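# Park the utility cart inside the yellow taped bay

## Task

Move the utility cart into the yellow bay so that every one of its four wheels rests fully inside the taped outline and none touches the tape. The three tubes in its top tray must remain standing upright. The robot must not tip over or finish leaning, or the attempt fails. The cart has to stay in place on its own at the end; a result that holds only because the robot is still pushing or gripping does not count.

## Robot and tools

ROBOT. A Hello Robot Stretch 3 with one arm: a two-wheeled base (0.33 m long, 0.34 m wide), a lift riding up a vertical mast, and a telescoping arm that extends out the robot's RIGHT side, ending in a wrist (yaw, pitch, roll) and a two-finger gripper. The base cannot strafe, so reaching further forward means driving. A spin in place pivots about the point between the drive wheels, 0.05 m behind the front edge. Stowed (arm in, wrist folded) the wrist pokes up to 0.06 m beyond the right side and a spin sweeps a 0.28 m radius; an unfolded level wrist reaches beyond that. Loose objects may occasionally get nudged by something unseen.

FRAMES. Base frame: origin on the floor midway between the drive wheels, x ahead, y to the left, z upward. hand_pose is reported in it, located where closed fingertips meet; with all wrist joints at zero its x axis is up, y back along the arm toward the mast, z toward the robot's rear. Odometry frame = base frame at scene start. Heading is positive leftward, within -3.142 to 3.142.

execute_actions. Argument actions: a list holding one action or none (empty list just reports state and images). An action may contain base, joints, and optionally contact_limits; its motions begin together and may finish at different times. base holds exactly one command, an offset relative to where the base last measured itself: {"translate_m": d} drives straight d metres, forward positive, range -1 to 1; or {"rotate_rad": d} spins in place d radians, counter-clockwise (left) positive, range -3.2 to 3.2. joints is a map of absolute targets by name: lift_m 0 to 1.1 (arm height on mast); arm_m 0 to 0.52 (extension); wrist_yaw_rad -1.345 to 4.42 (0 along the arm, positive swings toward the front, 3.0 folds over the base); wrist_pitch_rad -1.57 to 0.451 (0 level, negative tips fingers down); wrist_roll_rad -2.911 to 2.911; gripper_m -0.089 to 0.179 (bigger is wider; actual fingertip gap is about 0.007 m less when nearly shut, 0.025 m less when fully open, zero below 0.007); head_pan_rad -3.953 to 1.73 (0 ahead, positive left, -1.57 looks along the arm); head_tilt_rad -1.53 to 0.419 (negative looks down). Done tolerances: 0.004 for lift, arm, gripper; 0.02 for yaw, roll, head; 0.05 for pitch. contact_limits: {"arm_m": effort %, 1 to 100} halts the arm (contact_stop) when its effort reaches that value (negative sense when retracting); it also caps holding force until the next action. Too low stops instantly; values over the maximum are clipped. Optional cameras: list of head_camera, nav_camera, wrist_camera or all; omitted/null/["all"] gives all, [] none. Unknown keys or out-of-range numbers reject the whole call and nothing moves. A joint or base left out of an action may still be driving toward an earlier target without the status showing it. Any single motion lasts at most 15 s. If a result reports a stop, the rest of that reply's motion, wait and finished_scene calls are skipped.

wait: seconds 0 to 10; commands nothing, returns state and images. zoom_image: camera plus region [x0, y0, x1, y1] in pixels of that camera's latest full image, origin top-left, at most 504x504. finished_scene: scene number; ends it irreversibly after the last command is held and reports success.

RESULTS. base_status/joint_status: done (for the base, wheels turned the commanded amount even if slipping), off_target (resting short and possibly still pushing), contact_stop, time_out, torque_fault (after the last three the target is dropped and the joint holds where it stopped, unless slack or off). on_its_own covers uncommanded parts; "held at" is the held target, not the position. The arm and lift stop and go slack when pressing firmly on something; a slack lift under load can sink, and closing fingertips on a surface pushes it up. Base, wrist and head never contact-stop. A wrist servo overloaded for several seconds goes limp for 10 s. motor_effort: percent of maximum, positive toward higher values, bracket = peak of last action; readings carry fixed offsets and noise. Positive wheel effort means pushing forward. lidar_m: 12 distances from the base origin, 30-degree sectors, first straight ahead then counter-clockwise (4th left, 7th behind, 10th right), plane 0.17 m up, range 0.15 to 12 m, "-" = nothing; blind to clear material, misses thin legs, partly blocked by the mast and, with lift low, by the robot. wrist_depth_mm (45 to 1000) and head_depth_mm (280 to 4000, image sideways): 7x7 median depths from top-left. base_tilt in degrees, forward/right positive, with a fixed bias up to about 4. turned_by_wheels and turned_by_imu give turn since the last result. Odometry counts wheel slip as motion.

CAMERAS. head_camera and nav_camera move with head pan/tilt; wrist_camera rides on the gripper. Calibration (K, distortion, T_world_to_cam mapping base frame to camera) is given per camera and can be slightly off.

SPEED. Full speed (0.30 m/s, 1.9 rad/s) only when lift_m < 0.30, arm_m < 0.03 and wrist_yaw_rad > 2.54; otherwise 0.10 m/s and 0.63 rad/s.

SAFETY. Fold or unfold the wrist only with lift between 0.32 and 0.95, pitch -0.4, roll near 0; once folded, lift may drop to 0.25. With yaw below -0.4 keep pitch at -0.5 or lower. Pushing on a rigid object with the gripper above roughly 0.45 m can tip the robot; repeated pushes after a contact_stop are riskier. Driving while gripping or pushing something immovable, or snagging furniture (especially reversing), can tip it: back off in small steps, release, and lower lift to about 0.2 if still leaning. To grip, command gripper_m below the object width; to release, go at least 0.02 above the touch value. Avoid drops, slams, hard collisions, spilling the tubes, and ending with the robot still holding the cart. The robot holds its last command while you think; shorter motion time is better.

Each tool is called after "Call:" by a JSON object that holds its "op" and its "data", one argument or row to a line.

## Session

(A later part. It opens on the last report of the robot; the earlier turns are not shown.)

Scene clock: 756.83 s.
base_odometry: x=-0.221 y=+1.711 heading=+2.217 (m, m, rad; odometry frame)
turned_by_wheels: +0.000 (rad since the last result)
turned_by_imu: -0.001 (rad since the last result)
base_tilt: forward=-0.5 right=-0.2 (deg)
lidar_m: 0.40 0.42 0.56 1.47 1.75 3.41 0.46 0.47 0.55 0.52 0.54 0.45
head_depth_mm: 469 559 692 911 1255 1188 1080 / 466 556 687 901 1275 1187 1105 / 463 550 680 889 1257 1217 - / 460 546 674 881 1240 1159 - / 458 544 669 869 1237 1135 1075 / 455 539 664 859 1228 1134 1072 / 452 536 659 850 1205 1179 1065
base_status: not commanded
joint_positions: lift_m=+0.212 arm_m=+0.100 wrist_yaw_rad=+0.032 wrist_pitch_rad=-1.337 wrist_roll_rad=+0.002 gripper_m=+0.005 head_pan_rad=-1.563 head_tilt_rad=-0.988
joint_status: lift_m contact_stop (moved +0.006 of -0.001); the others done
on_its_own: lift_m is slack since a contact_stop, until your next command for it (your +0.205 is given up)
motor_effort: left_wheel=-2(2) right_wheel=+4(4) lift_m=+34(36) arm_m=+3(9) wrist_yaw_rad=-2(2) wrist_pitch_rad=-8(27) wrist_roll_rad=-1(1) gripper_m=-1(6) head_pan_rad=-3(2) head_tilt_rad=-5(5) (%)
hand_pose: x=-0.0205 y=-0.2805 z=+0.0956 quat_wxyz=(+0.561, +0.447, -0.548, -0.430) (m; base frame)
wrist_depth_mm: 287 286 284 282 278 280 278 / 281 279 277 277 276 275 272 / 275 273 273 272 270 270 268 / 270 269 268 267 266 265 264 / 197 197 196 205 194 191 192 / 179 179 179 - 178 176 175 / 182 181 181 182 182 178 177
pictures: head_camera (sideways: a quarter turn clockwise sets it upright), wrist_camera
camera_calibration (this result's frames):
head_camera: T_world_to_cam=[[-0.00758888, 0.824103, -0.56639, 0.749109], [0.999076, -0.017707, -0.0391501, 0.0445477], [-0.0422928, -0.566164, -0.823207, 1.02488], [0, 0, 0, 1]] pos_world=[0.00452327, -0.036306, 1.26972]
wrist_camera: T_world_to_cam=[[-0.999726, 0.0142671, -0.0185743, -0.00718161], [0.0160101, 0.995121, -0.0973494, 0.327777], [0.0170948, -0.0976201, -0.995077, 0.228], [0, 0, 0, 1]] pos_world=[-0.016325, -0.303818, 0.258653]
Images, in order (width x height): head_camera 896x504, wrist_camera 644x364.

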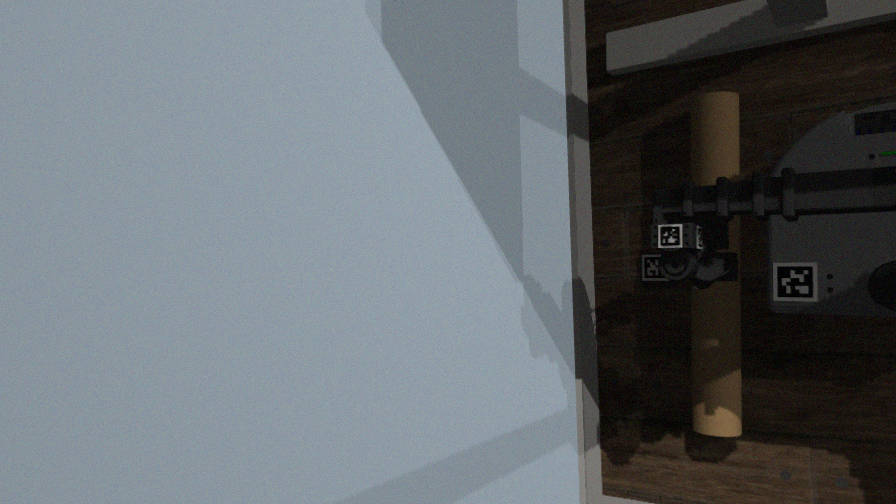

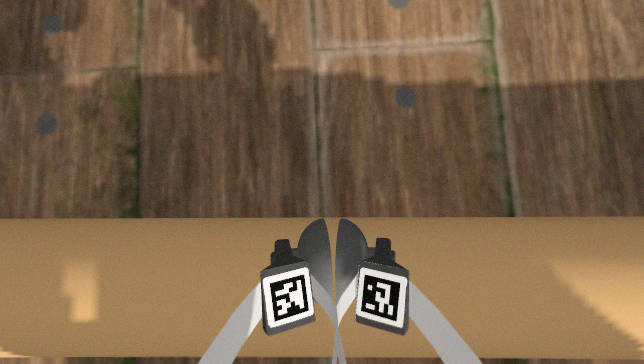

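Call:
{"op": "execute_actions", "data": {
  "actions": [
    {"joints":{"lift_m":0.36}}
  ],
  "cameras": []
}}

Call:
{"op": "execute_actions", "data": {
  "actions": [
    {"joints":{"wrist_yaw_rad":1.58,"wrist_pitch_rad":-1.55,"gripper_m":0.13,"arm_m":0.118}}
  ],
  "cameras": ["wrist_camera","head_camera"]
}}

Scene clock: 762.00 s.
base_odometry: x=-0.221 y=+1.711 heading=+2.217 (m, m, rad; odometry frame)
turned_by_wheels: +0.000 (rad since the last result)
turned_by_imu: -0.001 (rad since the last result)
base_tilt: forward=-0.5 right=-0.3 (deg)
lidar_m: 0.40 0.42 0.56 1.46 1.75 3.38 0.46 0.47 0.55 0.52 0.54 0.45
head_depth_mm: 468 559 692 912 1260 1197 1076 / 467 554 687 897 1279 1191 1107 / 462 550 679 893 1248 1186 - / 460 547 675 879 1198 1102 - / 457 543 667 870 1234 1142 1079 / 454 538 662 858 1237 1130 1070 / 452 536 657 853 1204 1174 1065
base_status: not commanded
joint_positions: lift_m=+0.359 arm_m=+0.100 wrist_yaw_rad=+0.032 wrist_pitch_rad=-1.359 wrist_roll_rad=+0.002 gripper_m=+0.005 head_pan_rad=-1.563 head_tilt_rad=-0.988
joint_status: all done
motor_effort: left_wheel=-2(3) right_wheel=+3(3) lift_m=+51(50) arm_m=+3(3) wrist_yaw_rad=-2(2) wrist_pitch_rad=+0(8) wrist_roll_rad=-1(1) gripper_m=-1(1) head_pan_rad=-2(2) head_tilt_rad=-5(5) (%)
hand_pose: x=-0.0207 y=-0.2750 z=+0.2424 quat_wxyz=(+0.557, +0.452, -0.543, -0.436) (m; base frame)
wrist_depth_mm: 370 376 378 390 401 411 414 / 433 427 423 430 426 430 422 / 428 423 425 422 418 419 419 / 419 419 416 418 411 412 410 / 417 344 342 391 340 340 334 / 329 328 326 - 325 324 319 / 403 402 396 - - 395 392
pictures: none
No camera images: the call's "cameras" was empty. Leave "cameras" out to get every camera's image.

Scene clock: 763.80 s.
base_odometry: x=-0.221 y=+1.711 heading=+2.217 (m, m, rad; odometry frame)
turned_by_wheels: +0.000 (rad since the last result)
turned_by_imu: +0.000 (rad since the last result)
base_tilt: forward=-0.4 right=-0.4 (deg)
lidar_m: 0.40 0.42 0.56 1.46 1.75 3.39 0.46 0.47 0.55 0.52 0.54 0.45
head_depth_mm: 469 559 692 911 1260 1194 1077 / 466 555 686 902 1273 1187 1103 / 463 550 681 889 1229 1151 - / 460 547 672 880 1185 1128 - / 457 542 669 871 1231 1129 1074 / 455 539 662 860 1228 1132 1071 / 453 536 659 852 1206 1175 1064
base_status: not commanded
joint_positions: lift_m=+0.359 arm_m=+0.118 wrist_yaw_rad=+1.576 wrist_pitch_rad=-1.545 wrist_roll_rad=+0.002 gripper_m=+0.130 head_pan_rad=-1.563 head_tilt_rad=-0.988
joint_status: all done
motor_effort: left_wheel=-2(2) right_wheel=+3(4) lift_m=+51(51) arm_m=+4(4) wrist_yaw_rad=+1(3) wrist_pitch_rad=-1(1) wrist_roll_rad=-1(1) gripper_m=-1(89) head_pan_rad=-2(3) head_tilt_rad=-5(5) (%)
hand_pose: x=-0.0388 y=-0.2629 z=+0.2412 quat_wxyz=(+0.707, +0.707, -0.008, +0.010) (m; base frame)
wrist_depth_mm: 398 391 389 314 392 387 310 / 398 401 399 317 392 391 314 / - - 397 321 402 399 316 / - - 406 328 404 400 320 / - - 414 332 409 406 328 / - - 418 338 416 - 328 / - - 427 347 422 422 325
pictures: head_camera (sideways: a quarter turn clockwise sets it upright), wrist_camera
camera_calibration (this result's frames):
head_camera: T_world_to_cam=[[-0.00758878, 0.824103, -0.56639, 0.749109], [0.999076, -0.0177071, -0.0391501, 0.0445477], [-0.0422929, -0.566164, -0.823207, 1.02488], [0, 0, 0, 1]] pos_world=[0.00452327, -0.036306, 1.26972]
wrist_camera: T_world_to_cam=[[-0.0435016, -0.999016, -0.00869548, -0.254674], [-0.993081, 0.0422896, 0.109554, -0.0147789], [-0.109079, 0.0134011, -0.993943, 0.398925], [0, 0, 0, 1]] pos_world=[0.0177588, -0.259145, 0.395913]
Images, in order (width x height): head_camera 896x504, wrist_camera 644x364.

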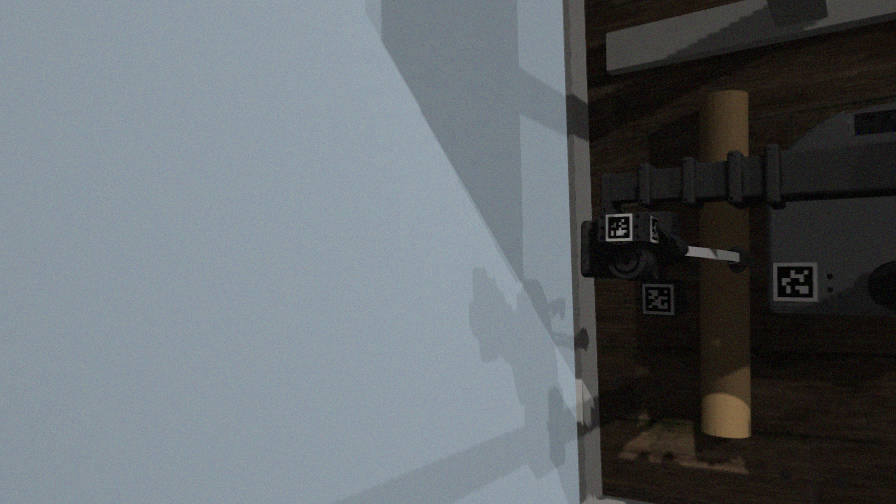

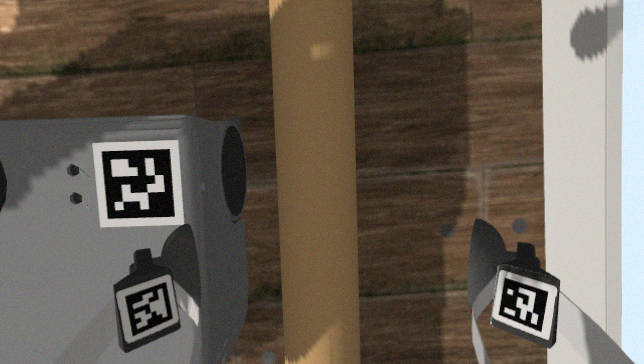

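Call:
{"op": "execute_actions", "data": {
  "actions": [
    {"joints":{"arm_m":0.108,"lift_m":0.2}}
  ],
  "cameras": ["wrist_camera"]
}}

Call:
{"op": "execute_actions", "data": {
  "actions": [
    {"joints":{"lift_m":0.135}}
  ],
  "cameras": ["wrist_camera"]
}}

Call:
{"op": "execute_actions", "data": {
  "actions": [
    {"joints":{"gripper_m":0.005}}
  ],
  "cameras": ["wrist_camera"]
}}

Call:
{"op": "execute_actions", "data": {
  "actions": [
    {"joints":{"lift_m":1.09,"head_tilt_rad":-0.5,"head_pan_rad":-0.8}}
  ]
}}

Scene clock: 770.13 s.
base_odometry: x=-0.221 y=+1.711 heading=+2.217 (m, m, rad; odometry frame)
turned_by_wheels: +0.000 (rad since the last result)
turned_by_imu: -0.001 (rad since the last result)
base_tilt: forward=-0.6 right=-0.4 (deg)
lidar_m: 0.40 0.42 0.56 1.47 1.75 3.40 0.46 0.47 0.55 0.52 0.54 0.45
head_depth_mm: 469 559 693 914 1260 1189 1078 / 466 555 686 902 1277 1188 1106 / 463 550 680 889 1251 1148 - / 460 547 674 881 1198 1104 - / 457 542 669 870 1231 1133 1073 / 455 539 664 860 1227 1133 1075 / 453 536 657 851 1207 1177 1069
base_status: not commanded
joint_positions: lift_m=+0.270 arm_m=+0.109 wrist_yaw_rad=+1.583 wrist_pitch_rad=-1.550 wrist_roll_rad=+0.014 gripper_m=+0.130 head_pan_rad=-1.563 head_tilt_rad=-0.989
joint_status: lift_m contact_stop (moved -0.089 of -0.159); the others done
on_its_own: lift_m is slack since a contact_stop, until your next command for it (your +0.200 is given up)
motor_effort: left_wheel=-1(2) right_wheel=+3(3) lift_m=+33(80) arm_m=-9(19) wrist_yaw_rad=-2(4) wrist_pitch_rad=+0(10) wrist_roll_rad=-7(15) gripper_m=-2(4) head_pan_rad=-2(3) head_tilt_rad=-5(5) (%)
hand_pose: x=-0.0402 y=-0.2543 z=+0.1519 quat_wxyz=(+0.707, +0.707, -0.008, +0.006) (m; base frame)
wrist_depth_mm: 302 302 302 225 299 301 299 / 310 306 307 227 308 304 303 / - - 309 231 306 310 307 / - - 317 234 316 313 312 / - - 323 237 322 316 316 / - - 327 241 323 - 322 / - - 329 247 329 331 325
pictures: wrist_camera
ARM HIT: the arm struck its own base hard.
camera_calibration (this result's frames):
wrist_camera: T_world_to_cam=[[-0.0482546, -0.998798, -0.00865594, -0.247061], [-0.992242, 0.0469402, 0.115121, -0.00641035], [-0.114576, 0.0141439, -0.993314, 0.309703], [0, 0, 0, 1]] pos_world=[0.0172022, -0.250843, 0.306232]
Images, in order (width x height): wrist_camera 644x364.

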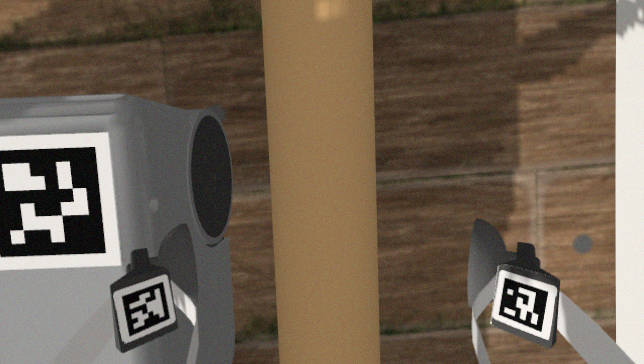

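not run: a stop came earlier in this reply.

not run: a stop came earlier in this reply.

not run: a stop came earlier in this reply.

Call:
{"op": "execute_actions", "data": {
  "actions": [
    {"joints":{"lift_m":0.3,"gripper_m":0.0,"arm_m":0.1}}
  ],
  "cameras": []
}}

Call:
{"op": "execute_actions", "data": {
  "actions": [
    {"joints":{"lift_m":0.215}}
  ],
  "cameras": ["wrist_camera"]
}}

Scene clock: 775.70 s.
base_odometry: x=-0.221 y=+1.711 heading=+2.217 (m, m, rad; odometry frame)
turned_by_wheels: +0.000 (rad since the last result)
turned_by_imu: -0.001 (rad since the last result)
base_tilt: forward=-0.4 right=-0.4 (deg)
lidar_m: 0.40 0.42 0.57 1.46 1.75 3.39 0.46 0.47 0.55 0.53 0.54 0.45
head_depth_mm: 469 560 693 911 1261 1193 1076 / 466 555 687 898 1281 1190 1107 / 463 551 681 889 1256 1151 - / 460 547 675 879 1196 1119 - / 458 544 667 872 1230 1133 1075 / 456 540 661 862 1225 1131 1071 / 452 536 656 849 1212 1175 1066
base_status: not commanded
joint_positions: lift_m=+0.299 arm_m=+0.100 wrist_yaw_rad=+1.582 wrist_pitch_rad=-1.547 wrist_roll_rad=+0.004 gripper_m=+0.000 head_pan_rad=-1.563 head_tilt_rad=-0.989
joint_status: all done
motor_effort: left_wheel=-3(2) right_wheel=+3(2) lift_m=+52(53) arm_m=-5(8) wrist_yaw_rad=-2(3) wrist_pitch_rad=-1(1) wrist_roll_rad=-2(7) gripper_m=-3(88) head_pan_rad=-3(2) head_tilt_rad=-5(5) (%)
hand_pose: x=-0.0395 y=-0.2458 z=+0.1813 quat_wxyz=(+0.707, +0.707, -0.005, +0.011) (m; base frame)
wrist_depth_mm: 334 333 330 254 332 332 326 / 338 340 338 258 333 335 333 / - - 340 262 338 339 335 / - - 344 266 341 344 340 / - - 350 272 346 346 345 / - - - - 352 354 354 / - - - 277 362 356 354
pictures: none
No camera images: the call's "cameras" was empty. Leave "cameras" out to get every camera's image.

Scene clock: 777.33 s.
base_odometry: x=-0.221 y=+1.711 heading=+2.217 (m, m, rad; odometry frame)
turned_by_wheels: +0.000 (rad since the last result)
turned_by_imu: +0.000 (rad since the last result)
base_tilt: forward=-0.5 right=-0.3 (deg)
lidar_m: 0.40 0.42 0.56 1.46 1.75 3.41 0.46 0.47 0.55 0.52 0.54 0.45
head_depth_mm: 469 559 692 914 1260 1191 1079 / 467 556 688 901 1276 1193 1104 / 463 551 681 892 1258 1217 - / 461 547 675 880 1238 1119 - / 458 543 668 872 1233 1137 1071 / 455 540 663 862 1227 1132 1075 / 452 535 657 850 1204 1174 1070
base_status: not commanded
joint_positions: lift_m=+0.216 arm_m=+0.100 wrist_yaw_rad=+1.582 wrist_pitch_rad=-1.549 wrist_roll_rad=+0.004 gripper_m=+0.000 head_pan_rad=-1.563 head_tilt_rad=-0.989
joint_status: lift_m contact_stop (moved -0.083 of -0.084)
on_its_own: lift_m is slack since a contact_stop, until your next command for it
motor_effort: left_wheel=-2(2) right_wheel=+2(2) lift_m=+34(47) arm_m=-4(5) wrist_yaw_rad=-2(1) wrist_pitch_rad=+0(1) wrist_roll_rad=-2(2) gripper_m=-3(3) head_pan_rad=-2(3) head_tilt_rad=-5(5) (%)
hand_pose: x=-0.0399 y=-0.2458 z=+0.0981 quat_wxyz=(+0.707, +0.707, -0.005, +0.010) (m; base frame)
wrist_depth_mm: 252 250 250 171 249 249 248 / - 254 253 172 251 253 252 / - - 255 175 255 253 256 / - - 261 179 259 258 258 / - - 265 182 262 263 263 / - - 269 - 267 268 265 / - - 272 187 209 271 272
pictures: wrist_camera
camera_calibration (this result's frames):
wrist_camera: T_world_to_cam=[[-0.0394905, -0.999184, -0.00852893, -0.238841], [-0.99276, 0.0382647, 0.113861, -0.00232601], [-0.113442, 0.0129636, -0.99346, 0.256014], [0, 0, 0, 1]] pos_world=[0.0173016, -0.241876, 0.252568]
Images, in order (width x height): wrist_camera 644x364.

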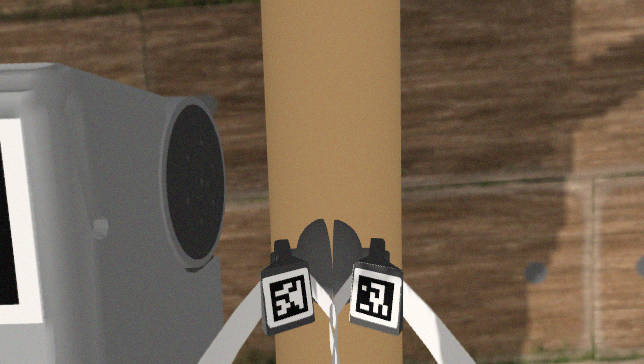

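Tips on top. Roll outward.

Call:
{"op": "execute_actions", "data": {
  "actions": [
    {"joints":{"arm_m":0.24,"lift_m":0.216}}
  ],
  "cameras": ["wrist_camera","head_camera"]
}}

Scene clock: 781.13 s.
base_odometry: x=-0.221 y=+1.711 heading=+2.217 (m, m, rad; odometry frame)
turned_by_wheels: +0.000 (rad since the last result)
turned_by_imu: +0.000 (rad since the last result)
base_tilt: forward=-0.3 right=-0.4 (deg)
lidar_m: 0.40 0.42 0.56 1.46 1.75 3.40 0.46 0.47 0.55 0.52 0.54 0.45
head_depth_mm: 469 560 693 915 1265 1197 1077 / 466 555 687 901 1279 1171 1103 / 463 551 682 889 1235 1167 - / 460 547 675 882 1131 1154 - / 457 542 668 873 1234 1145 1076 / 454 539 663 862 1231 1148 1072 / 452 536 657 849 1204 1175 1066
base_status: not commanded
joint_positions: lift_m=+0.216 arm_m=+0.240 wrist_yaw_rad=+1.582 wrist_pitch_rad=-1.549 wrist_roll_rad=+0.004 gripper_m=+0.000 head_pan_rad=-1.563 head_tilt_rad=-0.989
joint_status: all done
motor_effort: left_wheel=-2(2) right_wheel=+2(2) lift_m=+30(32) arm_m=+4(4) wrist_yaw_rad=-2(2) wrist_pitch_rad=+0(0) wrist_roll_rad=-2(2) gripper_m=-1(4) head_pan_rad=-2(2) head_tilt_rad=-5(5) (%)
hand_pose: x=-0.0399 y=-0.3850 z=+0.0981 quat_wxyz=(+0.707, +0.707, -0.005, +0.010) (m; base frame)
wrist_depth_mm: 251 250 172 247 248 236 161 / 255 253 174 252 252 240 163 / 259 257 176 257 255 244 166 / 262 262 178 258 259 249 169 / 268 265 180 262 262 256 171 / 270 268 184 - 267 260 173 / 274 272 186 269 271 263 176
pictures: head_camera (sideways: a quarter turn clockwise sets it upright), wrist_camera
camera_calibration (this result's frames):
head_camera: T_world_to_cam=[[-0.0075473, 0.824283, -0.566128, 0.748768], [0.999075, -0.0177466, -0.0391582, 0.0445581], [-0.0423243, -0.5659, -0.823387, 1.02511], [0, 0, 0, 1]] pos_world=[0.0045213, -0.0362957, 1.26971]
wrist_camera: T_world_to_cam=[[-0.0392759, -0.999192, -0.00852189, -0.377878], [-0.992772, 0.0380527, 0.113826, 0.00292899], [-0.11341, 0.0129309, -0.993464, 0.257808], [0, 0, 0, 1]] pos_world=[0.0173044, -0.381017, 0.252569]
Images, in order (width x height): head_camera 896x504, wrist_camera 644x364.

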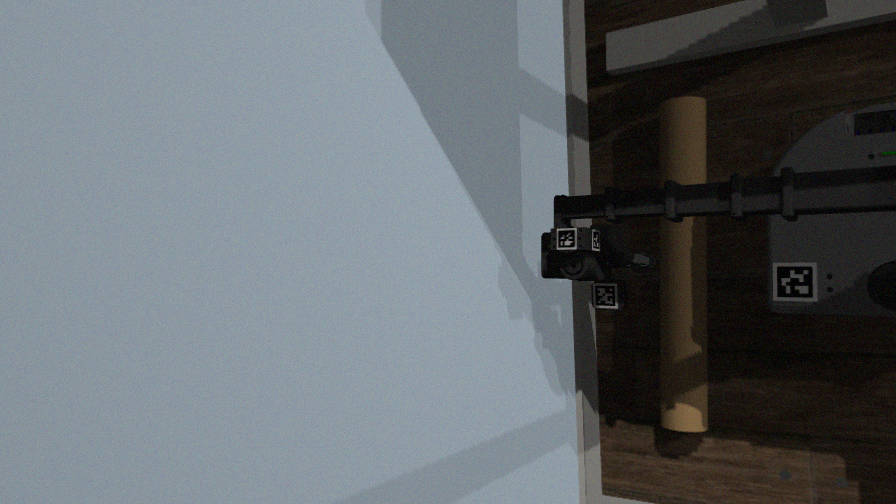

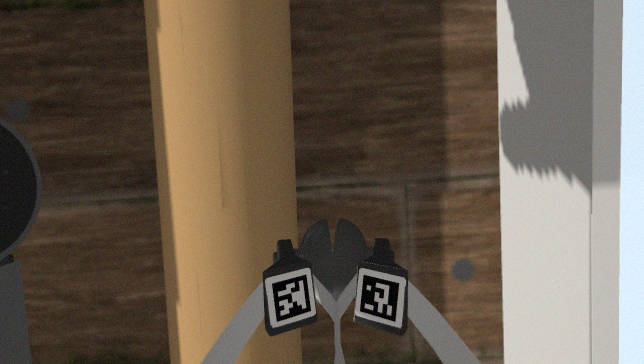

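Call:
{"op": "execute_actions", "data": {
  "actions": [
    {"joints":{"lift_m":0.3}}
  ],
  "cameras": []
}}

Call:
{"op": "execute_actions", "data": {
  "actions": [
    {"joints":{"arm_m":0.182,"gripper_m":0.13}}
  ],
  "cameras": ["wrist_camera"]
}}

Call:
{"op": "execute_actions", "data": {
  "actions": [
    {"joints":{"lift_m":0.135}}
  ],
  "cameras": ["wrist_camera"]
}}

Call:
{"op": "execute_actions", "data": {
  "actions": [
    {"joints":{"gripper_m":0.005}}
  ],
  "cameras": ["wrist_camera"]
}}

Call:
{"op": "execute_actions", "data": {
  "actions": [
    {"joints":{"lift_m":1.09,"head_tilt_rad":-0.5,"head_pan_rad":-0.8}}
  ]
}}

Scene clock: 786.43 s.
base_odometry: x=-0.221 y=+1.711 heading=+2.217 (m, m, rad; odometry frame)
turned_by_wheels: +0.000 (rad since the last result)
turned_by_imu: -0.001 (rad since the last result)
base_tilt: forward=-0.4 right=-0.5 (deg)
lidar_m: 0.40 0.42 0.56 1.46 1.75 3.40 0.46 0.47 0.55 0.52 0.54 0.45
head_depth_mm: 469 558 694 912 1261 1192 1078 / 466 554 687 903 1274 1171 1106 / 463 550 680 891 1243 1160 - / 460 548 676 878 1267 1158 - / 458 543 669 869 1229 1147 1071 / 455 538 666 858 1228 1143 1067 / 453 535 657 852 1210 1179 1065
base_status: not commanded
joint_positions: lift_m=+0.299 arm_m=+0.240 wrist_yaw_rad=+1.582 wrist_pitch_rad=-1.549 wrist_roll_rad=+0.004 gripper_m=+0.000 head_pan_rad=-1.563 head_tilt_rad=-0.989
joint_status: all done
motor_effort: left_wheel=-2(1) right_wheel=+3(2) lift_m=+51(56) arm_m=+4(4) wrist_yaw_rad=-2(3) wrist_pitch_rad=+0(0) wrist_roll_rad=-2(2) gripper_m=-2(3) head_pan_rad=-2(2) head_tilt_rad=-5(5) (%)
hand_pose: x=-0.0399 y=-0.3850 z=+0.1813 quat_wxyz=(+0.707, +0.707, -0.005, +0.010) (m; base frame)
wrist_depth_mm: 333 331 253 328 329 242 175 / 338 340 256 333 338 246 177 / - 343 260 337 339 251 180 / - 351 264 344 344 252 182 / - 350 267 345 347 257 184 / - 354 288 - 354 263 187 / - 362 361 359 361 265 190
pictures: none
No camera images: the call's "cameras" was empty. Leave "cameras" out to get every camera's image.

Scene clock: 788.23 s.
base_odometry: x=-0.221 y=+1.711 heading=+2.217 (m, m, rad; odometry frame)
turned_by_wheels: +0.000 (rad since the last result)
turned_by_imu: +0.000 (rad since the last result)
base_tilt: forward=-0.6 right=-0.4 (deg)
lidar_m: 0.40 0.42 0.56 1.46 1.75 3.40 0.46 0.47 0.55 0.53 0.54 0.45
head_depth_mm: 469 559 693 912 1259 1191 1080 / 466 555 687 900 1276 1176 1107 / 463 550 681 892 1215 1161 - / 460 547 675 881 1129 1157 - / 458 543 669 871 1229 1147 1077 / 455 539 662 860 1226 1141 1072 / 452 537 657 853 1210 1179 1064
base_status: not commanded
joint_positions: lift_m=+0.299 arm_m=+0.182 wrist_yaw_rad=+1.582 wrist_pitch_rad=-1.549 wrist_roll_rad=+0.004 gripper_m=+0.130 head_pan_rad=-1.563 head_tilt_rad=-0.989
joint_status: all done
motor_effort: left_wheel=-2(1) right_wheel=+2(1) lift_m=+51(51) arm_m=-4(5) wrist_yaw_rad=-2(2) wrist_pitch_rad=+0(0) wrist_roll_rad=-2(2) gripper_m=+0(89) head_pan_rad=-2(2) head_tilt_rad=-5(5) (%)
hand_pose: x=-0.0399 y=-0.3278 z=+0.1813 quat_wxyz=(+0.707, +0.707, -0.005, +0.010) (m; base frame)
wrist_depth_mm: 334 330 329 252 329 328 240 / 340 334 334 255 336 332 244 / - 339 341 261 340 336 247 / - - 349 264 346 340 248 / - - 350 267 350 347 255 / - - 356 272 356 - 257 / - - 362 275 360 358 248
pictures: wrist_camera
camera_calibration (this result's frames):
wrist_camera: T_world_to_cam=[[-0.0391893, -0.999195, -0.00852006, -0.320065], [-0.992775, 0.0379668, 0.113826, -0.0087403], [-0.113411, 0.0129193, -0.993464, 0.339686], [0, 0, 0, 1]] pos_world=[0.017304, -0.323864, 0.335734]
Images, in order (width x height): wrist_camera 644x364.

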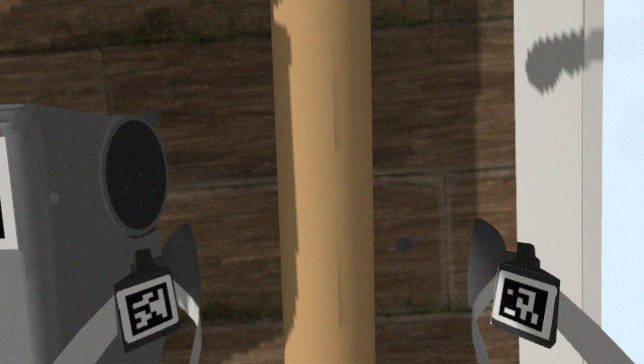

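Scene clock: 790.57 s.
base_odometry: x=-0.221 y=+1.711 heading=+2.217 (m, m, rad; odometry frame)
turned_by_wheels: +0.000 (rad since the last result)
turned_by_imu: +0.000 (rad since the last result)
base_tilt: forward=-0.5 right=-0.4 (deg)
lidar_m: 0.40 0.42 0.56 1.46 1.75 3.35 0.46 0.47 0.55 0.52 0.54 0.45
head_depth_mm: 469 559 693 912 1266 1191 1076 / 465 555 687 902 1280 1172 1110 / 463 550 681 891 1248 1160 - / 460 547 674 879 1196 1147 - / 457 543 668 870 1237 1148 1078 / 455 540 662 863 1232 1146 1070 / 453 535 658 849 1212 1176 1066
base_status: not commanded
joint_positions: lift_m=+0.136 arm_m=+0.182 wrist_yaw_rad=+1.582 wrist_pitch_rad=-1.549 wrist_roll_rad=+0.004 gripper_m=+0.130 head_pan_rad=-1.563 head_tilt_rad=-0.989
joint_status: all done
motor_effort: left_wheel=-2(2) right_wheel=+3(3) lift_m=+16(48) arm_m=-4(5) wrist_yaw_rad=-2(2) wrist_pitch_rad=+0(0) wrist_roll_rad=-2(2) gripper_m=+0(0) head_pan_rad=-2(2) head_tilt_rad=-5(5) (%)
hand_pose: x=-0.0399 y=-0.3278 z=+0.0177 quat_wxyz=(+0.707, +0.707, -0.005, +0.010) (m; base frame)
wrist_depth_mm: 172 172 99 91 101 170 170 / 174 174 101 92 103 172 171 / 177 177 104 94 104 174 174 / 179 179 106 95 106 177 176 / 182 181 109 97 107 180 179 / 185 185 109 98 108 - 182 / 187 187 116 100 110 186 184
pictures: wrist_camera
camera_calibration (this result's frames):
wrist_camera: T_world_to_cam=[[-0.0391886, -0.999196, -0.00852004, -0.321454], [-0.992775, 0.0379662, 0.113827, 0.00988145], [-0.113411, 0.0129192, -0.993464, 0.177154], [0, 0, 0, 1]] pos_world=[0.017304, -0.323859, 0.172133]
Images, in order (width x height): wrist_camera 644x364.

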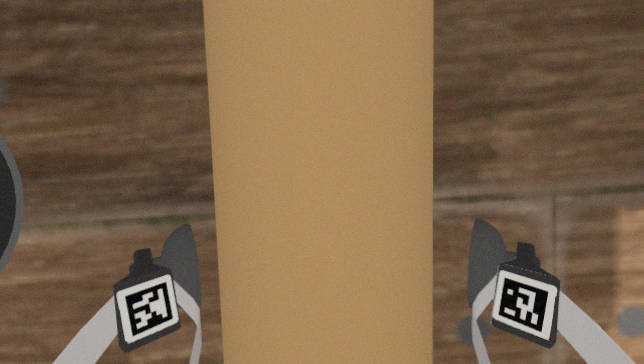

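Scene clock: 792.30 s.
base_odometry: x=-0.221 y=+1.711 heading=+2.217 (m, m, rad; odometry frame)
turned_by_wheels: +0.000 (rad since the last result)
turned_by_imu: +0.000 (rad since the last result)
base_tilt: forward=-0.4 right=-0.4 (deg)
lidar_m: 0.40 0.42 0.56 1.46 1.75 3.39 0.46 0.47 0.55 0.53 0.54 0.45
head_depth_mm: 469 559 692 913 1263 1191 1079 / 465 554 686 901 1283 1184 1101 / 463 550 681 889 1248 1164 - / 461 546 673 881 1199 1157 - / 457 544 669 869 1232 1150 1074 / 455 539 662 859 1226 1141 1069 / 452 535 657 848 1211 1175 1071
base_status: not commanded
joint_positions: lift_m=+0.136 arm_m=+0.182 wrist_yaw_rad=+1.582 wrist_pitch_rad=-1.549 wrist_roll_rad=+0.004 gripper_m=+0.007 head_pan_rad=-1.563 head_tilt_rad=-0.989
joint_status: all done
motor_effort: left_wheel=-2(2) right_wheel=+2(3) lift_m=+15(16) arm_m=-4(5) wrist_yaw_rad=-1(2) wrist_pitch_rad=+0(0) wrist_roll_rad=-2(2) gripper_m=-29(99) head_pan_rad=-3(3) head_tilt_rad=-5(5) (%)
hand_pose: x=-0.0399 y=-0.3278 z=+0.0177 quat_wxyz=(+0.707, +0.707, -0.005, +0.010) (m; base frame)
wrist_depth_mm: 172 171 103 92 98 171 169 / 175 174 105 93 100 170 172 / 177 175 108 94 102 175 173 / 180 180 111 95 103 177 176 / 182 183 108 97 103 179 178 / 186 186 108 98 103 181 181 / 188 188 118 100 107 186 183
pictures: wrist_camera
camera_calibration (this result's frames):
wrist_camera: T_world_to_cam=[[-0.0391841, -0.999196, -0.00852004, -0.321414], [-0.992775, 0.0379618, 0.113826, 0.00987853], [-0.113411, 0.0129187, -0.993464, 0.177153], [0, 0, 0, 1]] pos_world=[0.017304, -0.32382, 0.172133]
Images, in order (width x height): wrist_camera 644x364.

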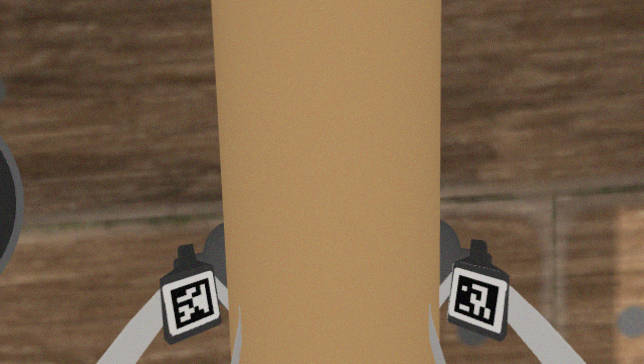

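Scene clock: 801.80 s.
base_odometry: x=-0.221 y=+1.711 heading=+2.217 (m, m, rad; odometry frame)
turned_by_wheels: +0.000 (rad since the last result)
turned_by_imu: -0.001 (rad since the last result)
base_tilt: forward=-0.6 right=-0.5 (deg)
lidar_m: 0.40 0.42 0.56 1.46 1.75 3.39 0.46 0.47 0.55 0.53 0.54 0.45
head_depth_mm: 435 465 500 539 345 340 708 / 465 499 539 575 357 708 791 / 499 539 585 407 382 788 894 / 522 570 624 678 777 888 1017 / 476 517 567 625 697 791 910 / 430 464 503 547 604 673 756 / 393 420 451 489 532 584 647
base_status: not commanded
joint_positions: lift_m=+1.089 arm_m=+0.182 wrist_yaw_rad=+1.582 wrist_pitch_rad=-1.543 wrist_roll_rad=+0.004 gripper_m=+0.029 head_pan_rad=-0.807 head_tilt_rad=-0.507
joint_status: all done
on_its_own: gripper_m is held at +0.028, not at your +0.005, by its stall guard, which is not easing now
motor_effort: left_wheel=-2(2) right_wheel=+2(3) lift_m=+57(58) arm_m=-4(4) wrist_yaw_rad=-2(1) wrist_pitch_rad=-2(6) wrist_roll_rad=-2(2) gripper_m=-22(29) head_pan_rad=+3(29) head_tilt_rad=+3(31) (%)
hand_pose: x=-0.0383 y=-0.3278 z=+0.9710 quat_wxyz=(+0.707, +0.707, -0.007, +0.012) (m; base frame)
wrist_depth_mm: - - 81 74 78 365 247 / - - 86 78 82 374 251 / - - 90 81 86 383 253 / - - 93 86 91 386 256 / - - 99 91 96 395 261 / - - 106 96 101 353 264 / - - 798 102 110 431 259
pictures: head_camera (sideways: a quarter turn clockwise sets it upright), nav_camera (sideways: a quarter turn counterclockwise sets it upright), wrist_camera
camera_calibration (this result's frames):
head_camera: T_world_to_cam=[[-0.325108, 0.337627, -0.883353, 1.16416], [0.749548, 0.66155, -0.0230118, 0.0250793], [0.576613, -0.669597, -0.468143, 0.559258], [0, 0, 0, 1]] pos_world=[0.0372043, -0.0351646, 1.29075]
nav_camera: T_world_to_cam=[[0.339656, -0.301019, 0.891079, -1.11916], [-0.738746, -0.671764, 0.0546584, -0.0101772], [0.582142, -0.676846, -0.450545, 0.5494], [0, 0, 0, 1]] pos_world=[0.0527804, 0.0281348, 1.24534]
wrist_camera: T_world_to_cam=[[-0.0388922, -0.999205, -0.00881523, -0.31292], [-0.993445, 0.037716, 0.107908, -0.0914722], [-0.10749, 0.0129542, -0.994122, 1.12527], [0, 0, 0, 1]] pos_world=[0.0179123, -0.323798, 1.12576]
Images, in order (width x height): head_camera 896x504, nav_camera 672x504, wrist_camera 644x364.

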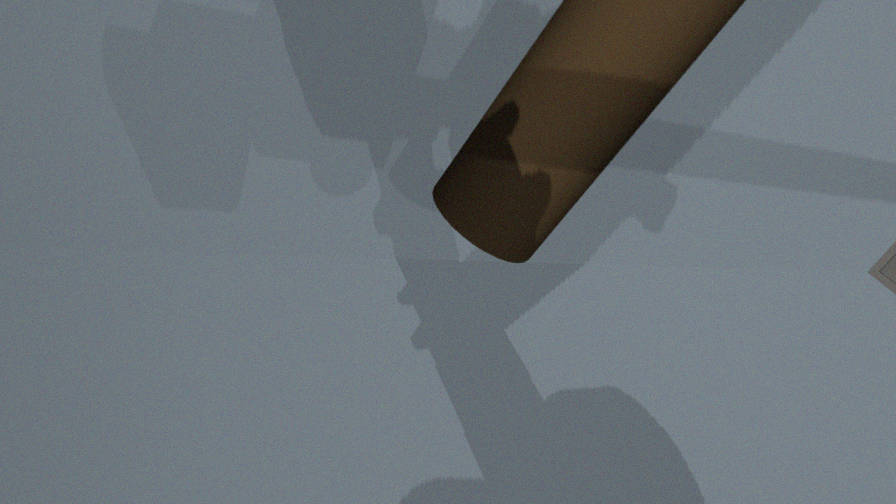

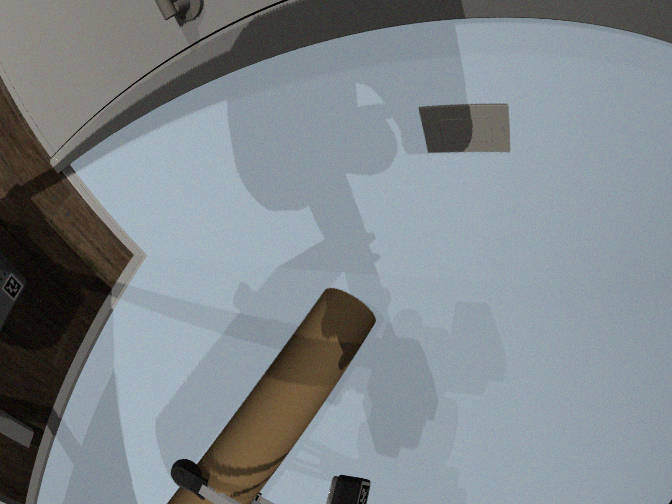

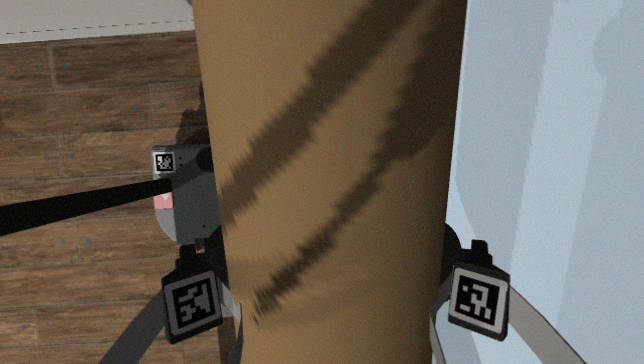

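Call:
{"op": "execute_actions", "data": {
  "actions": [
    {"joints":{"wrist_pitch_rad":-0.05,"arm_m":0.05}}
  ],
  "cameras": ["wrist_camera","nav_camera"]
}}

Scene clock: 806.67 s.
base_odometry: x=-0.221 y=+1.711 heading=+2.217 (m, m, rad; odometry frame)
turned_by_wheels: +0.000 (rad since the last result)
turned_by_imu: -0.001 (rad since the last result)
base_tilt: forward=-0.5 right=-0.5 (deg)
lidar_m: 0.40 0.42 0.56 1.46 1.75 3.38 0.46 0.47 0.55 0.52 0.54 0.45
head_depth_mm: 436 465 499 522 606 643 707 / 465 498 539 - 659 707 791 / 492 533 579 645 725 791 897 / - - - - 748 343 987 / - - - - - 298 348 / - - - - 577 329 704 / 392 420 451 480 532 584 645
base_status: not commanded
joint_positions: lift_m=+1.089 arm_m=+0.050 wrist_yaw_rad=+1.582 wrist_pitch_rad=-0.121 wrist_roll_rad=+0.004 gripper_m=+0.029 head_pan_rad=-0.807 head_tilt_rad=-0.507
joint_status: wrist_pitch_rad off_target (ended at -0.121, target -0.050); the others done
on_its_own: gripper_m is held at +0.028, not at your +0.005, by its stall guard, which is not easing now
motor_effort: left_wheel=-2(1) right_wheel=+2(3) lift_m=+56(56) arm_m=-4(2) wrist_yaw_rad=-2(2) wrist_pitch_rad=+26(27) wrist_roll_rad=-2(2) gripper_m=-22(21) head_pan_rad=+2(3) head_tilt_rad=+3(3) (%)
hand_pose: x=+0.2301 y=-0.1926 z=+1.1730 quat_wxyz=(+0.526, +0.533, -0.466, +0.471) (m; base frame)
wrist_depth_mm: 304 324 83 76 80 340 340 / 315 326 88 79 84 351 349 / 330 326 93 83 88 363 366 / 343 342 100 87 93 374 378 / 354 352 105 92 97 391 393 / 371 362 106 96 102 405 398 / 385 381 408 102 109 433 408
pictures: nav_camera (sideways: a quarter turn counterclockwise sets it upright), wrist_camera
camera_calibration (this result's frames):
nav_camera: T_world_to_cam=[[0.339612, -0.300889, 0.89114, -1.11923], [-0.738664, -0.671854, 0.054655, -0.0101732], [0.582271, -0.676814, -0.450426, 0.549243], [0, 0, 0, 1]] pos_world=[0.052782, 0.0281353, 1.24534]
wrist_camera: T_world_to_cam=[[0.0134954, -0.998637, -0.0504229, -0.128749], [-0.254471, 0.045337, -0.966017, 1.23945], [0.966986, 0.025868, -0.253512, 0.239715], [0, 0, 0, 1]] pos_world=[0.0853399, -0.190967, 1.25161]
Images, in order (width x height): nav_camera 672x504, wrist_camera 644x364.

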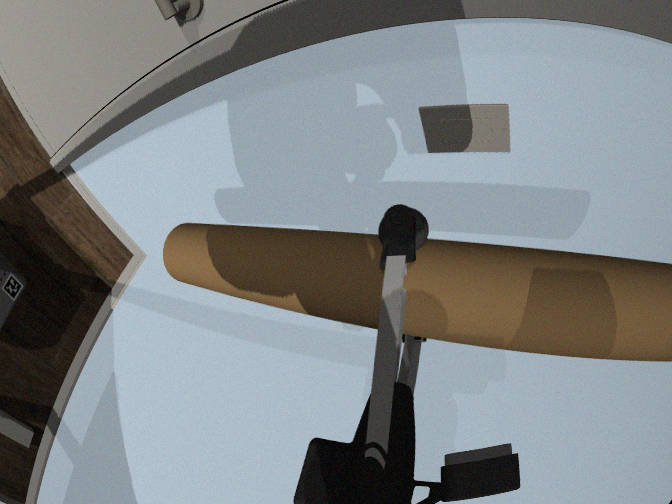

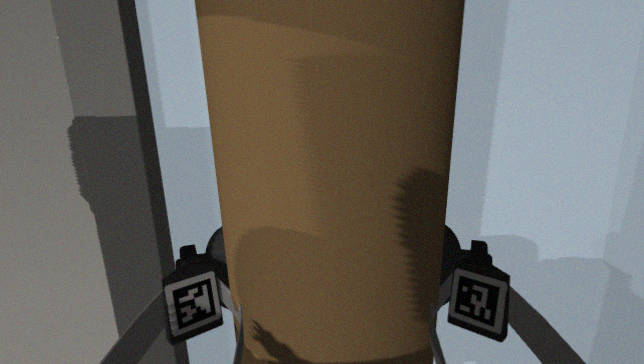

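Call:
{"op": "execute_actions", "data": {
  "actions": [
    {"base":{"rotate_rad":1.69},"joints":{"arm_m":0.0,"head_pan_rad":0.3,"head_tilt_rad":-0.8}}
  ],
  "cameras": ["nav_camera"]
}}

Call:
{"op": "execute_actions", "data": {
  "actions": [
    {"base":{"translate_m":0.6}}
  ],
  "cameras": ["nav_camera"]
}}

Scene clock: 820.63 s.
base_odometry: x=-0.221 y=+1.711 heading=-2.376 (m, m, rad; odometry frame)
turned_by_wheels: +1.690 (rad since the last result)
turned_by_imu: +1.697 (rad since the last result)
base_tilt: forward=-0.4 right=-0.3 (deg)
lidar_m: 1.74 3.85 3.11 0.46 0.69 0.53 0.52 0.56 0.44 0.40 0.44 0.64
head_depth_mm: 1496 1925 2153 1823 1520 1298 1115 / 1790 1979 2079 1812 1508 1294 1125 / 1807 2016 2112 1805 1503 1281 1123 / 3187 2825 2135 1789 1486 1276 1118 / 3378 2969 2225 1765 1484 1272 1114 / 3504 2912 2191 1768 1473 1264 1110 / - 2888 2193 1748 1462 1267 1093
base_status: done
joint_positions: lift_m=+1.089 arm_m=+0.000 wrist_yaw_rad=+1.581 wrist_pitch_rad=-0.121 wrist_roll_rad=+0.004 gripper_m=+0.029 head_pan_rad=+0.293 head_tilt_rad=-0.790
joint_status: all done
on_its_own: gripper_m is held at +0.028, not at your +0.005, by its stall guard, which is not easing now
motor_effort: left_wheel=-3(8) right_wheel=+3(8) lift_m=+56(56) arm_m=-5(8) wrist_yaw_rad=-2(2) wrist_pitch_rad=+26(26) wrist_roll_rad=-2(2) gripper_m=-21(21) head_pan_rad=+2(31) head_tilt_rad=-4(23) (%)
hand_pose: x=+0.2301 y=-0.1428 z=+1.1730 quat_wxyz=(+0.526, +0.533, -0.467, +0.471) (m; base frame)
wrist_depth_mm: - - 83 76 80 626 393 / - - 88 79 83 638 393 / - - 94 83 88 645 396 / - - 100 87 92 653 397 / - - 105 91 97 638 397 / - - 106 96 102 544 394 / - - - 102 109 678 386
pictures: nav_camera (sideways: a quarter turn counterclockwise sets it upright)
camera_calibration (this result's frames):
nav_camera: T_world_to_cam=[[0.642962, 0.232712, 0.729688, -0.910594], [0.279178, -0.958385, 0.0596512, -0.0228655], [0.713204, 0.165359, -0.681173, 0.848643], [0, 0, 0, 1]] pos_world=[-0.0133948, 0.049661, 1.24389]
Images, in order (width x height): nav_camera 672x504.

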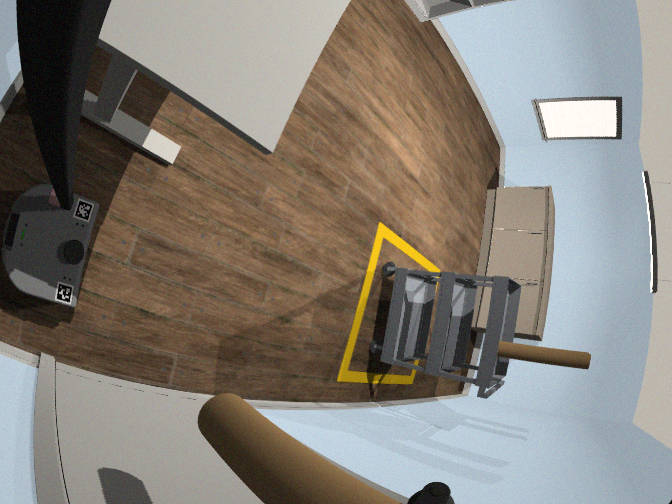

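Scene clock: 828.53 s.
base_odometry: x=-0.654 y=+1.296 heading=-2.376 (m, m, rad; odometry frame)
turned_by_wheels: +0.000 (rad since the last result)
turned_by_imu: -0.002 (rad since the last result)
base_tilt: forward=-0.7 right=-0.6 (deg)
lidar_m: 1.15 1.17 3.11 2.97 1.48 0.78 1.12 0.61 0.47 0.46 0.49 0.74
head_depth_mm: 1011 1098 1425 1723 1516 1294 1112 / 2461 1112 1451 1646 1497 1282 1126 / 2546 1291 1488 1676 1501 1282 1121 / 2588 1277 1475 1675 1488 1282 1117 / 2833 2812 2118 1732 1481 1269 1114 / 2897 2925 2178 1767 1469 1262 1110 / 3230 2868 2175 1745 1469 1258 1102
base_status: done
joint_positions: lift_m=+1.089 arm_m=+0.000 wrist_yaw_rad=+1.581 wrist_pitch_rad=-0.121 wrist_roll_rad=+0.004 gripper_m=+0.029 head_pan_rad=+0.293 head_tilt_rad=-0.790
joint_status: not commanded
on_its_own: gripper_m is held at +0.028, not at your +0.005, by its stall guard, which is not easing now
motor_effort: left_wheel=-3(5) right_wheel=+4(9) lift_m=+57(56) arm_m=-5(5) wrist_yaw_rad=-2(2) wrist_pitch_rad=+26(26) wrist_roll_rad=-2(2) gripper_m=-22(21) head_pan_rad=+3(3) head_tilt_rad=-4(4) (%)
hand_pose: x=+0.2301 y=-0.1428 z=+1.1730 quat_wxyz=(+0.526, +0.533, -0.467, +0.471) (m; base frame)
wrist_depth_mm: - - 83 76 80 786 494 / - - 88 79 83 783 489 / - - 93 83 88 793 492 / - - 100 87 92 792 495 / - - 105 91 97 801 489 / - - 106 96 101 675 501 / - - - 102 109 848 492
pictures: nav_camera (sideways: a quarter turn counterclockwise sets it upright)
camera_calibration (this result's frames):
nav_camera: T_world_to_cam=[[0.643017, 0.232728, 0.729635, -0.910524], [0.279182, -0.958383, 0.059652, -0.0228665], [0.713153, 0.165344, -0.68123, 0.848718], [0, 0, 0, 1]] pos_world=[-0.0133991, 0.0496597, 1.24389]
Images, in order (width x height): nav_camera 672x504.

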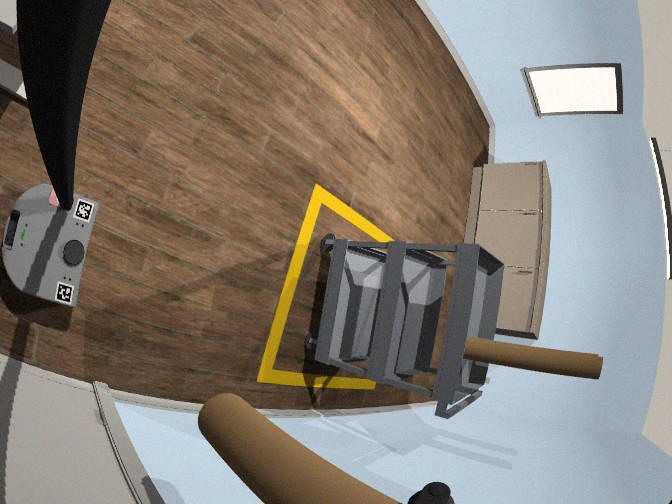

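Call:
{"op": "execute_actions", "data": {
  "actions": [
    {"base":{"rotate_rad":0.746}}
  ],
  "cameras": []
}}

Call:
{"op": "execute_actions", "data": {
  "actions": [
    {"base":{"translate_m":0.977},"joints":{"lift_m":1.1}}
  ],
  "cameras": []
}}

Call:
{"op": "execute_actions", "data": {
  "actions": [
    {"base":{"rotate_rad":-0.647},"joints":{"head_pan_rad":-0.7,"head_tilt_rad":-0.8}}
  ],
  "cameras": ["nav_camera","head_camera"]
}}

Scene clock: 835.67 s.
base_odometry: x=-0.654 y=+1.296 heading=-1.631 (m, m, rad; odometry frame)
turned_by_wheels: +0.746 (rad since the last result)
turned_by_imu: +0.749 (rad since the last result)
base_tilt: forward=-0.4 right=-0.4 (deg)
lidar_m: 3.58 2.97 1.77 0.78 1.12 0.90 0.52 0.46 0.46 0.57 1.04 1.15
head_depth_mm: 3764 3102 2289 1818 1513 1296 1117 / 3472 3049 2262 1810 1501 1294 1126 / 3353 3014 2260 1798 1490 1284 1125 / 3203 2972 2224 1801 1490 1277 1115 / 3026 2923 2215 1781 1475 1270 1111 / 2833 2856 2212 1777 1471 1264 1108 / 2684 2754 2180 1757 1461 1266 1101
base_status: done
joint_positions: lift_m=+1.089 arm_m=+0.000 wrist_yaw_rad=+1.581 wrist_pitch_rad=-0.121 wrist_roll_rad=+0.004 gripper_m=+0.029 head_pan_rad=+0.293 head_tilt_rad=-0.790
joint_status: not commanded
on_its_own: gripper_m is held at +0.028, not at your +0.005, by its stall guard, which is not easing now
motor_effort: left_wheel=-4(7) right_wheel=+4(8) lift_m=+56(56) arm_m=-5(5) wrist_yaw_rad=-2(1) wrist_pitch_rad=+26(26) wrist_roll_rad=-2(2) gripper_m=-22(20) head_pan_rad=+2(3) head_tilt_rad=-5(4) (%)
hand_pose: x=+0.2301 y=-0.1428 z=+1.1730 quat_wxyz=(+0.526, +0.533, -0.467, +0.471) (m; base frame)
wrist_depth_mm: - - 83 76 80 - - / - - 88 80 83 - - / - - 93 83 88 - - / - - 100 87 92 - - / - - 105 92 97 - 923 / - - 106 96 101 - 885 / - - - 101 109 - -
pictures: none
No camera images: the call's "cameras" was empty. Leave "cameras" out to get every camera's image.

Scene clock: 847.33 s.
base_odometry: x=-0.712 y=+0.320 heading=-1.631 (m, m, rad; odometry frame)
turned_by_wheels: +0.000 (rad since the last result)
turned_by_imu: -0.004 (rad since the last result)
base_tilt: forward=-0.4 right=-0.5 (deg)
lidar_m: 2.90 2.28 2.31 1.61 1.79 1.35 1.34 1.20 0.97 0.50 0.54 2.35
head_depth_mm: 2933 3130 2310 1817 1516 1291 1128 / 2762 2969 2266 1805 1506 1293 1127 / 2609 2855 2243 1792 1499 1282 1122 / 2459 2722 2242 1792 1492 1277 1117 / 2355 2627 2213 1778 1480 1267 1111 / 2245 2534 2184 1766 1470 1262 1110 / 2125 2394 2201 1752 1465 1255 1103
base_status: done
joint_positions: lift_m=+1.098 arm_m=+0.000 wrist_yaw_rad=+1.581 wrist_pitch_rad=-0.121 wrist_roll_rad=+0.004 gripper_m=+0.029 head_pan_rad=+0.293 head_tilt_rad=-0.790
joint_status: all done
joint sent to its limit — the command would take lift_m past its upper limit, so that joint was sent only as far as its limit.
on_its_own: gripper_m is held at +0.028, not at your +0.005, by its stall guard, which is not easing now
motor_effort: left_wheel=-3(5) right_wheel=+4(8) lift_m=+57(58) arm_m=-5(5) wrist_yaw_rad=-1(1) wrist_pitch_rad=+26(26) wrist_roll_rad=-2(2) gripper_m=-21(21) head_pan_rad=+3(3) head_tilt_rad=-4(4) (%)
hand_pose: x=+0.2301 y=-0.1428 z=+1.1816 quat_wxyz=(+0.526, +0.533, -0.467, +0.471) (m; base frame)
wrist_depth_mm: - - 83 76 80 - - / - - 88 79 83 - - / - - 93 83 88 - - / - - 100 87 93 - - / - - 105 92 97 - - / - - 106 96 101 - - / - - - 102 109 - -
pictures: none
No camera images: the call's "cameras" was empty. Leave "cameras" out to get every camera's image.

Scene clock: 849.30 s.
base_odometry: x=-0.712 y=+0.320 heading=-2.277 (m, m, rad; odometry frame)
turned_by_wheels: -0.647 (rad since the last result)
turned_by_imu: -0.650 (rad since the last result)
base_tilt: forward=-0.4 right=-0.5 (deg)
lidar_m: 2.35 2.61 2.27 2.30 1.61 1.64 1.35 1.44 1.20 1.20 0.53 0.50
head_depth_mm: 667 1016 - 1677 1470 1297 1133 / 1450 933 - 1115 1402 1285 1130 / 811 973 936 1080 1233 1279 1127 / - - - 685 909 1206 1114 / - - - - 319 1199 1111 / - - - - 353 1238 1110 / - - 2037 1704 1467 1261 1103
base_status: done
joint_positions: lift_m=+1.098 arm_m=+0.000 wrist_yaw_rad=+1.581 wrist_pitch_rad=-0.121 wrist_roll_rad=+0.004 gripper_m=+0.029 head_pan_rad=-0.693 head_tilt_rad=-0.790
joint_status: all done
on_its_own: gripper_m is held at +0.028, not at your +0.005, by its stall guard, which is not easing now
motor_effort: left_wheel=+4(9) right_wheel=-2(6) lift_m=+57(57) arm_m=-5(5) wrist_yaw_rad=-2(1) wrist_pitch_rad=+26(26) wrist_roll_rad=-2(2) gripper_m=-21(22) head_pan_rad=-3(30) head_tilt_rad=-4(4) (%)
hand_pose: x=+0.2301 y=-0.1428 z=+1.1816 quat_wxyz=(+0.526, +0.533, -0.467, +0.471) (m; base frame)
wrist_depth_mm: - - 83 76 80 - - / - - 88 79 84 - - / - - 93 83 88 - - / - - 100 87 92 - - / - - 105 92 97 - - / - - 106 96 101 837 804 / - - - 102 109 641 664
pictures: head_camera (sideways: a quarter turn clockwise sets it upright), nav_camera (sideways: a quarter turn counterclockwise sets it upright)
camera_calibration (this result's frames):
head_camera: T_world_to_cam=[[-0.536702, 0.443882, -0.717579, 0.949335], [0.663111, 0.747775, -0.0334033, 0.0391247], [0.521761, -0.493763, -0.695675, 0.8556], [0, 0, 0, 1]] pos_world=[0.0371473, -0.0281855, 1.27775]
nav_camera: T_world_to_cam=[[0.549141, -0.407647, 0.729567, -0.909863], [-0.644878, -0.761954, 0.0596529, -0.0172309], [0.531579, -0.503239, -0.681303, 0.84992], [0, 0, 0, 1]] pos_world=[0.0367318, 0.0436812, 1.24389]
Images, in order (width x height): head_camera 896x504, nav_camera 672x504.

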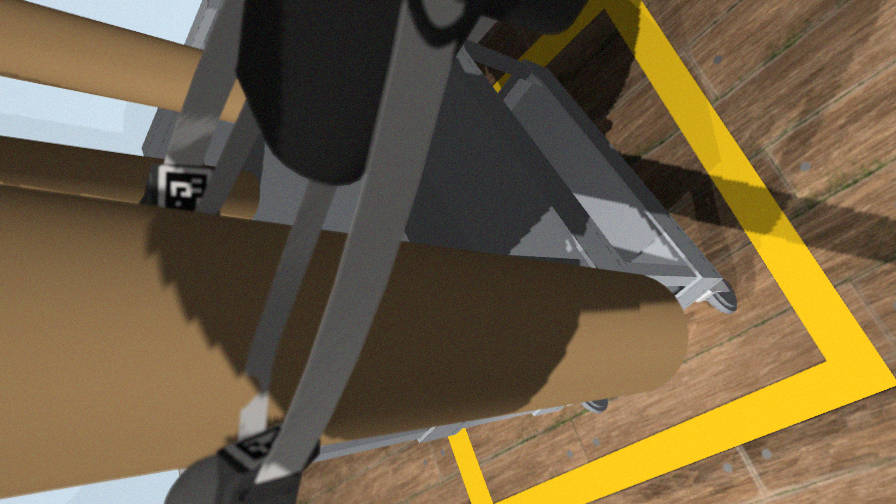

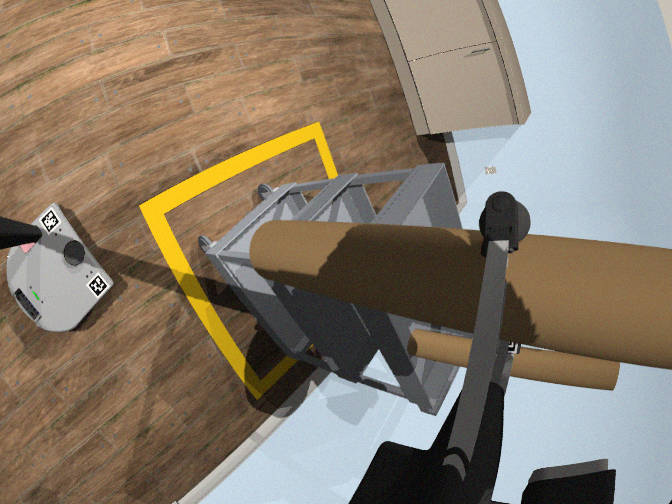

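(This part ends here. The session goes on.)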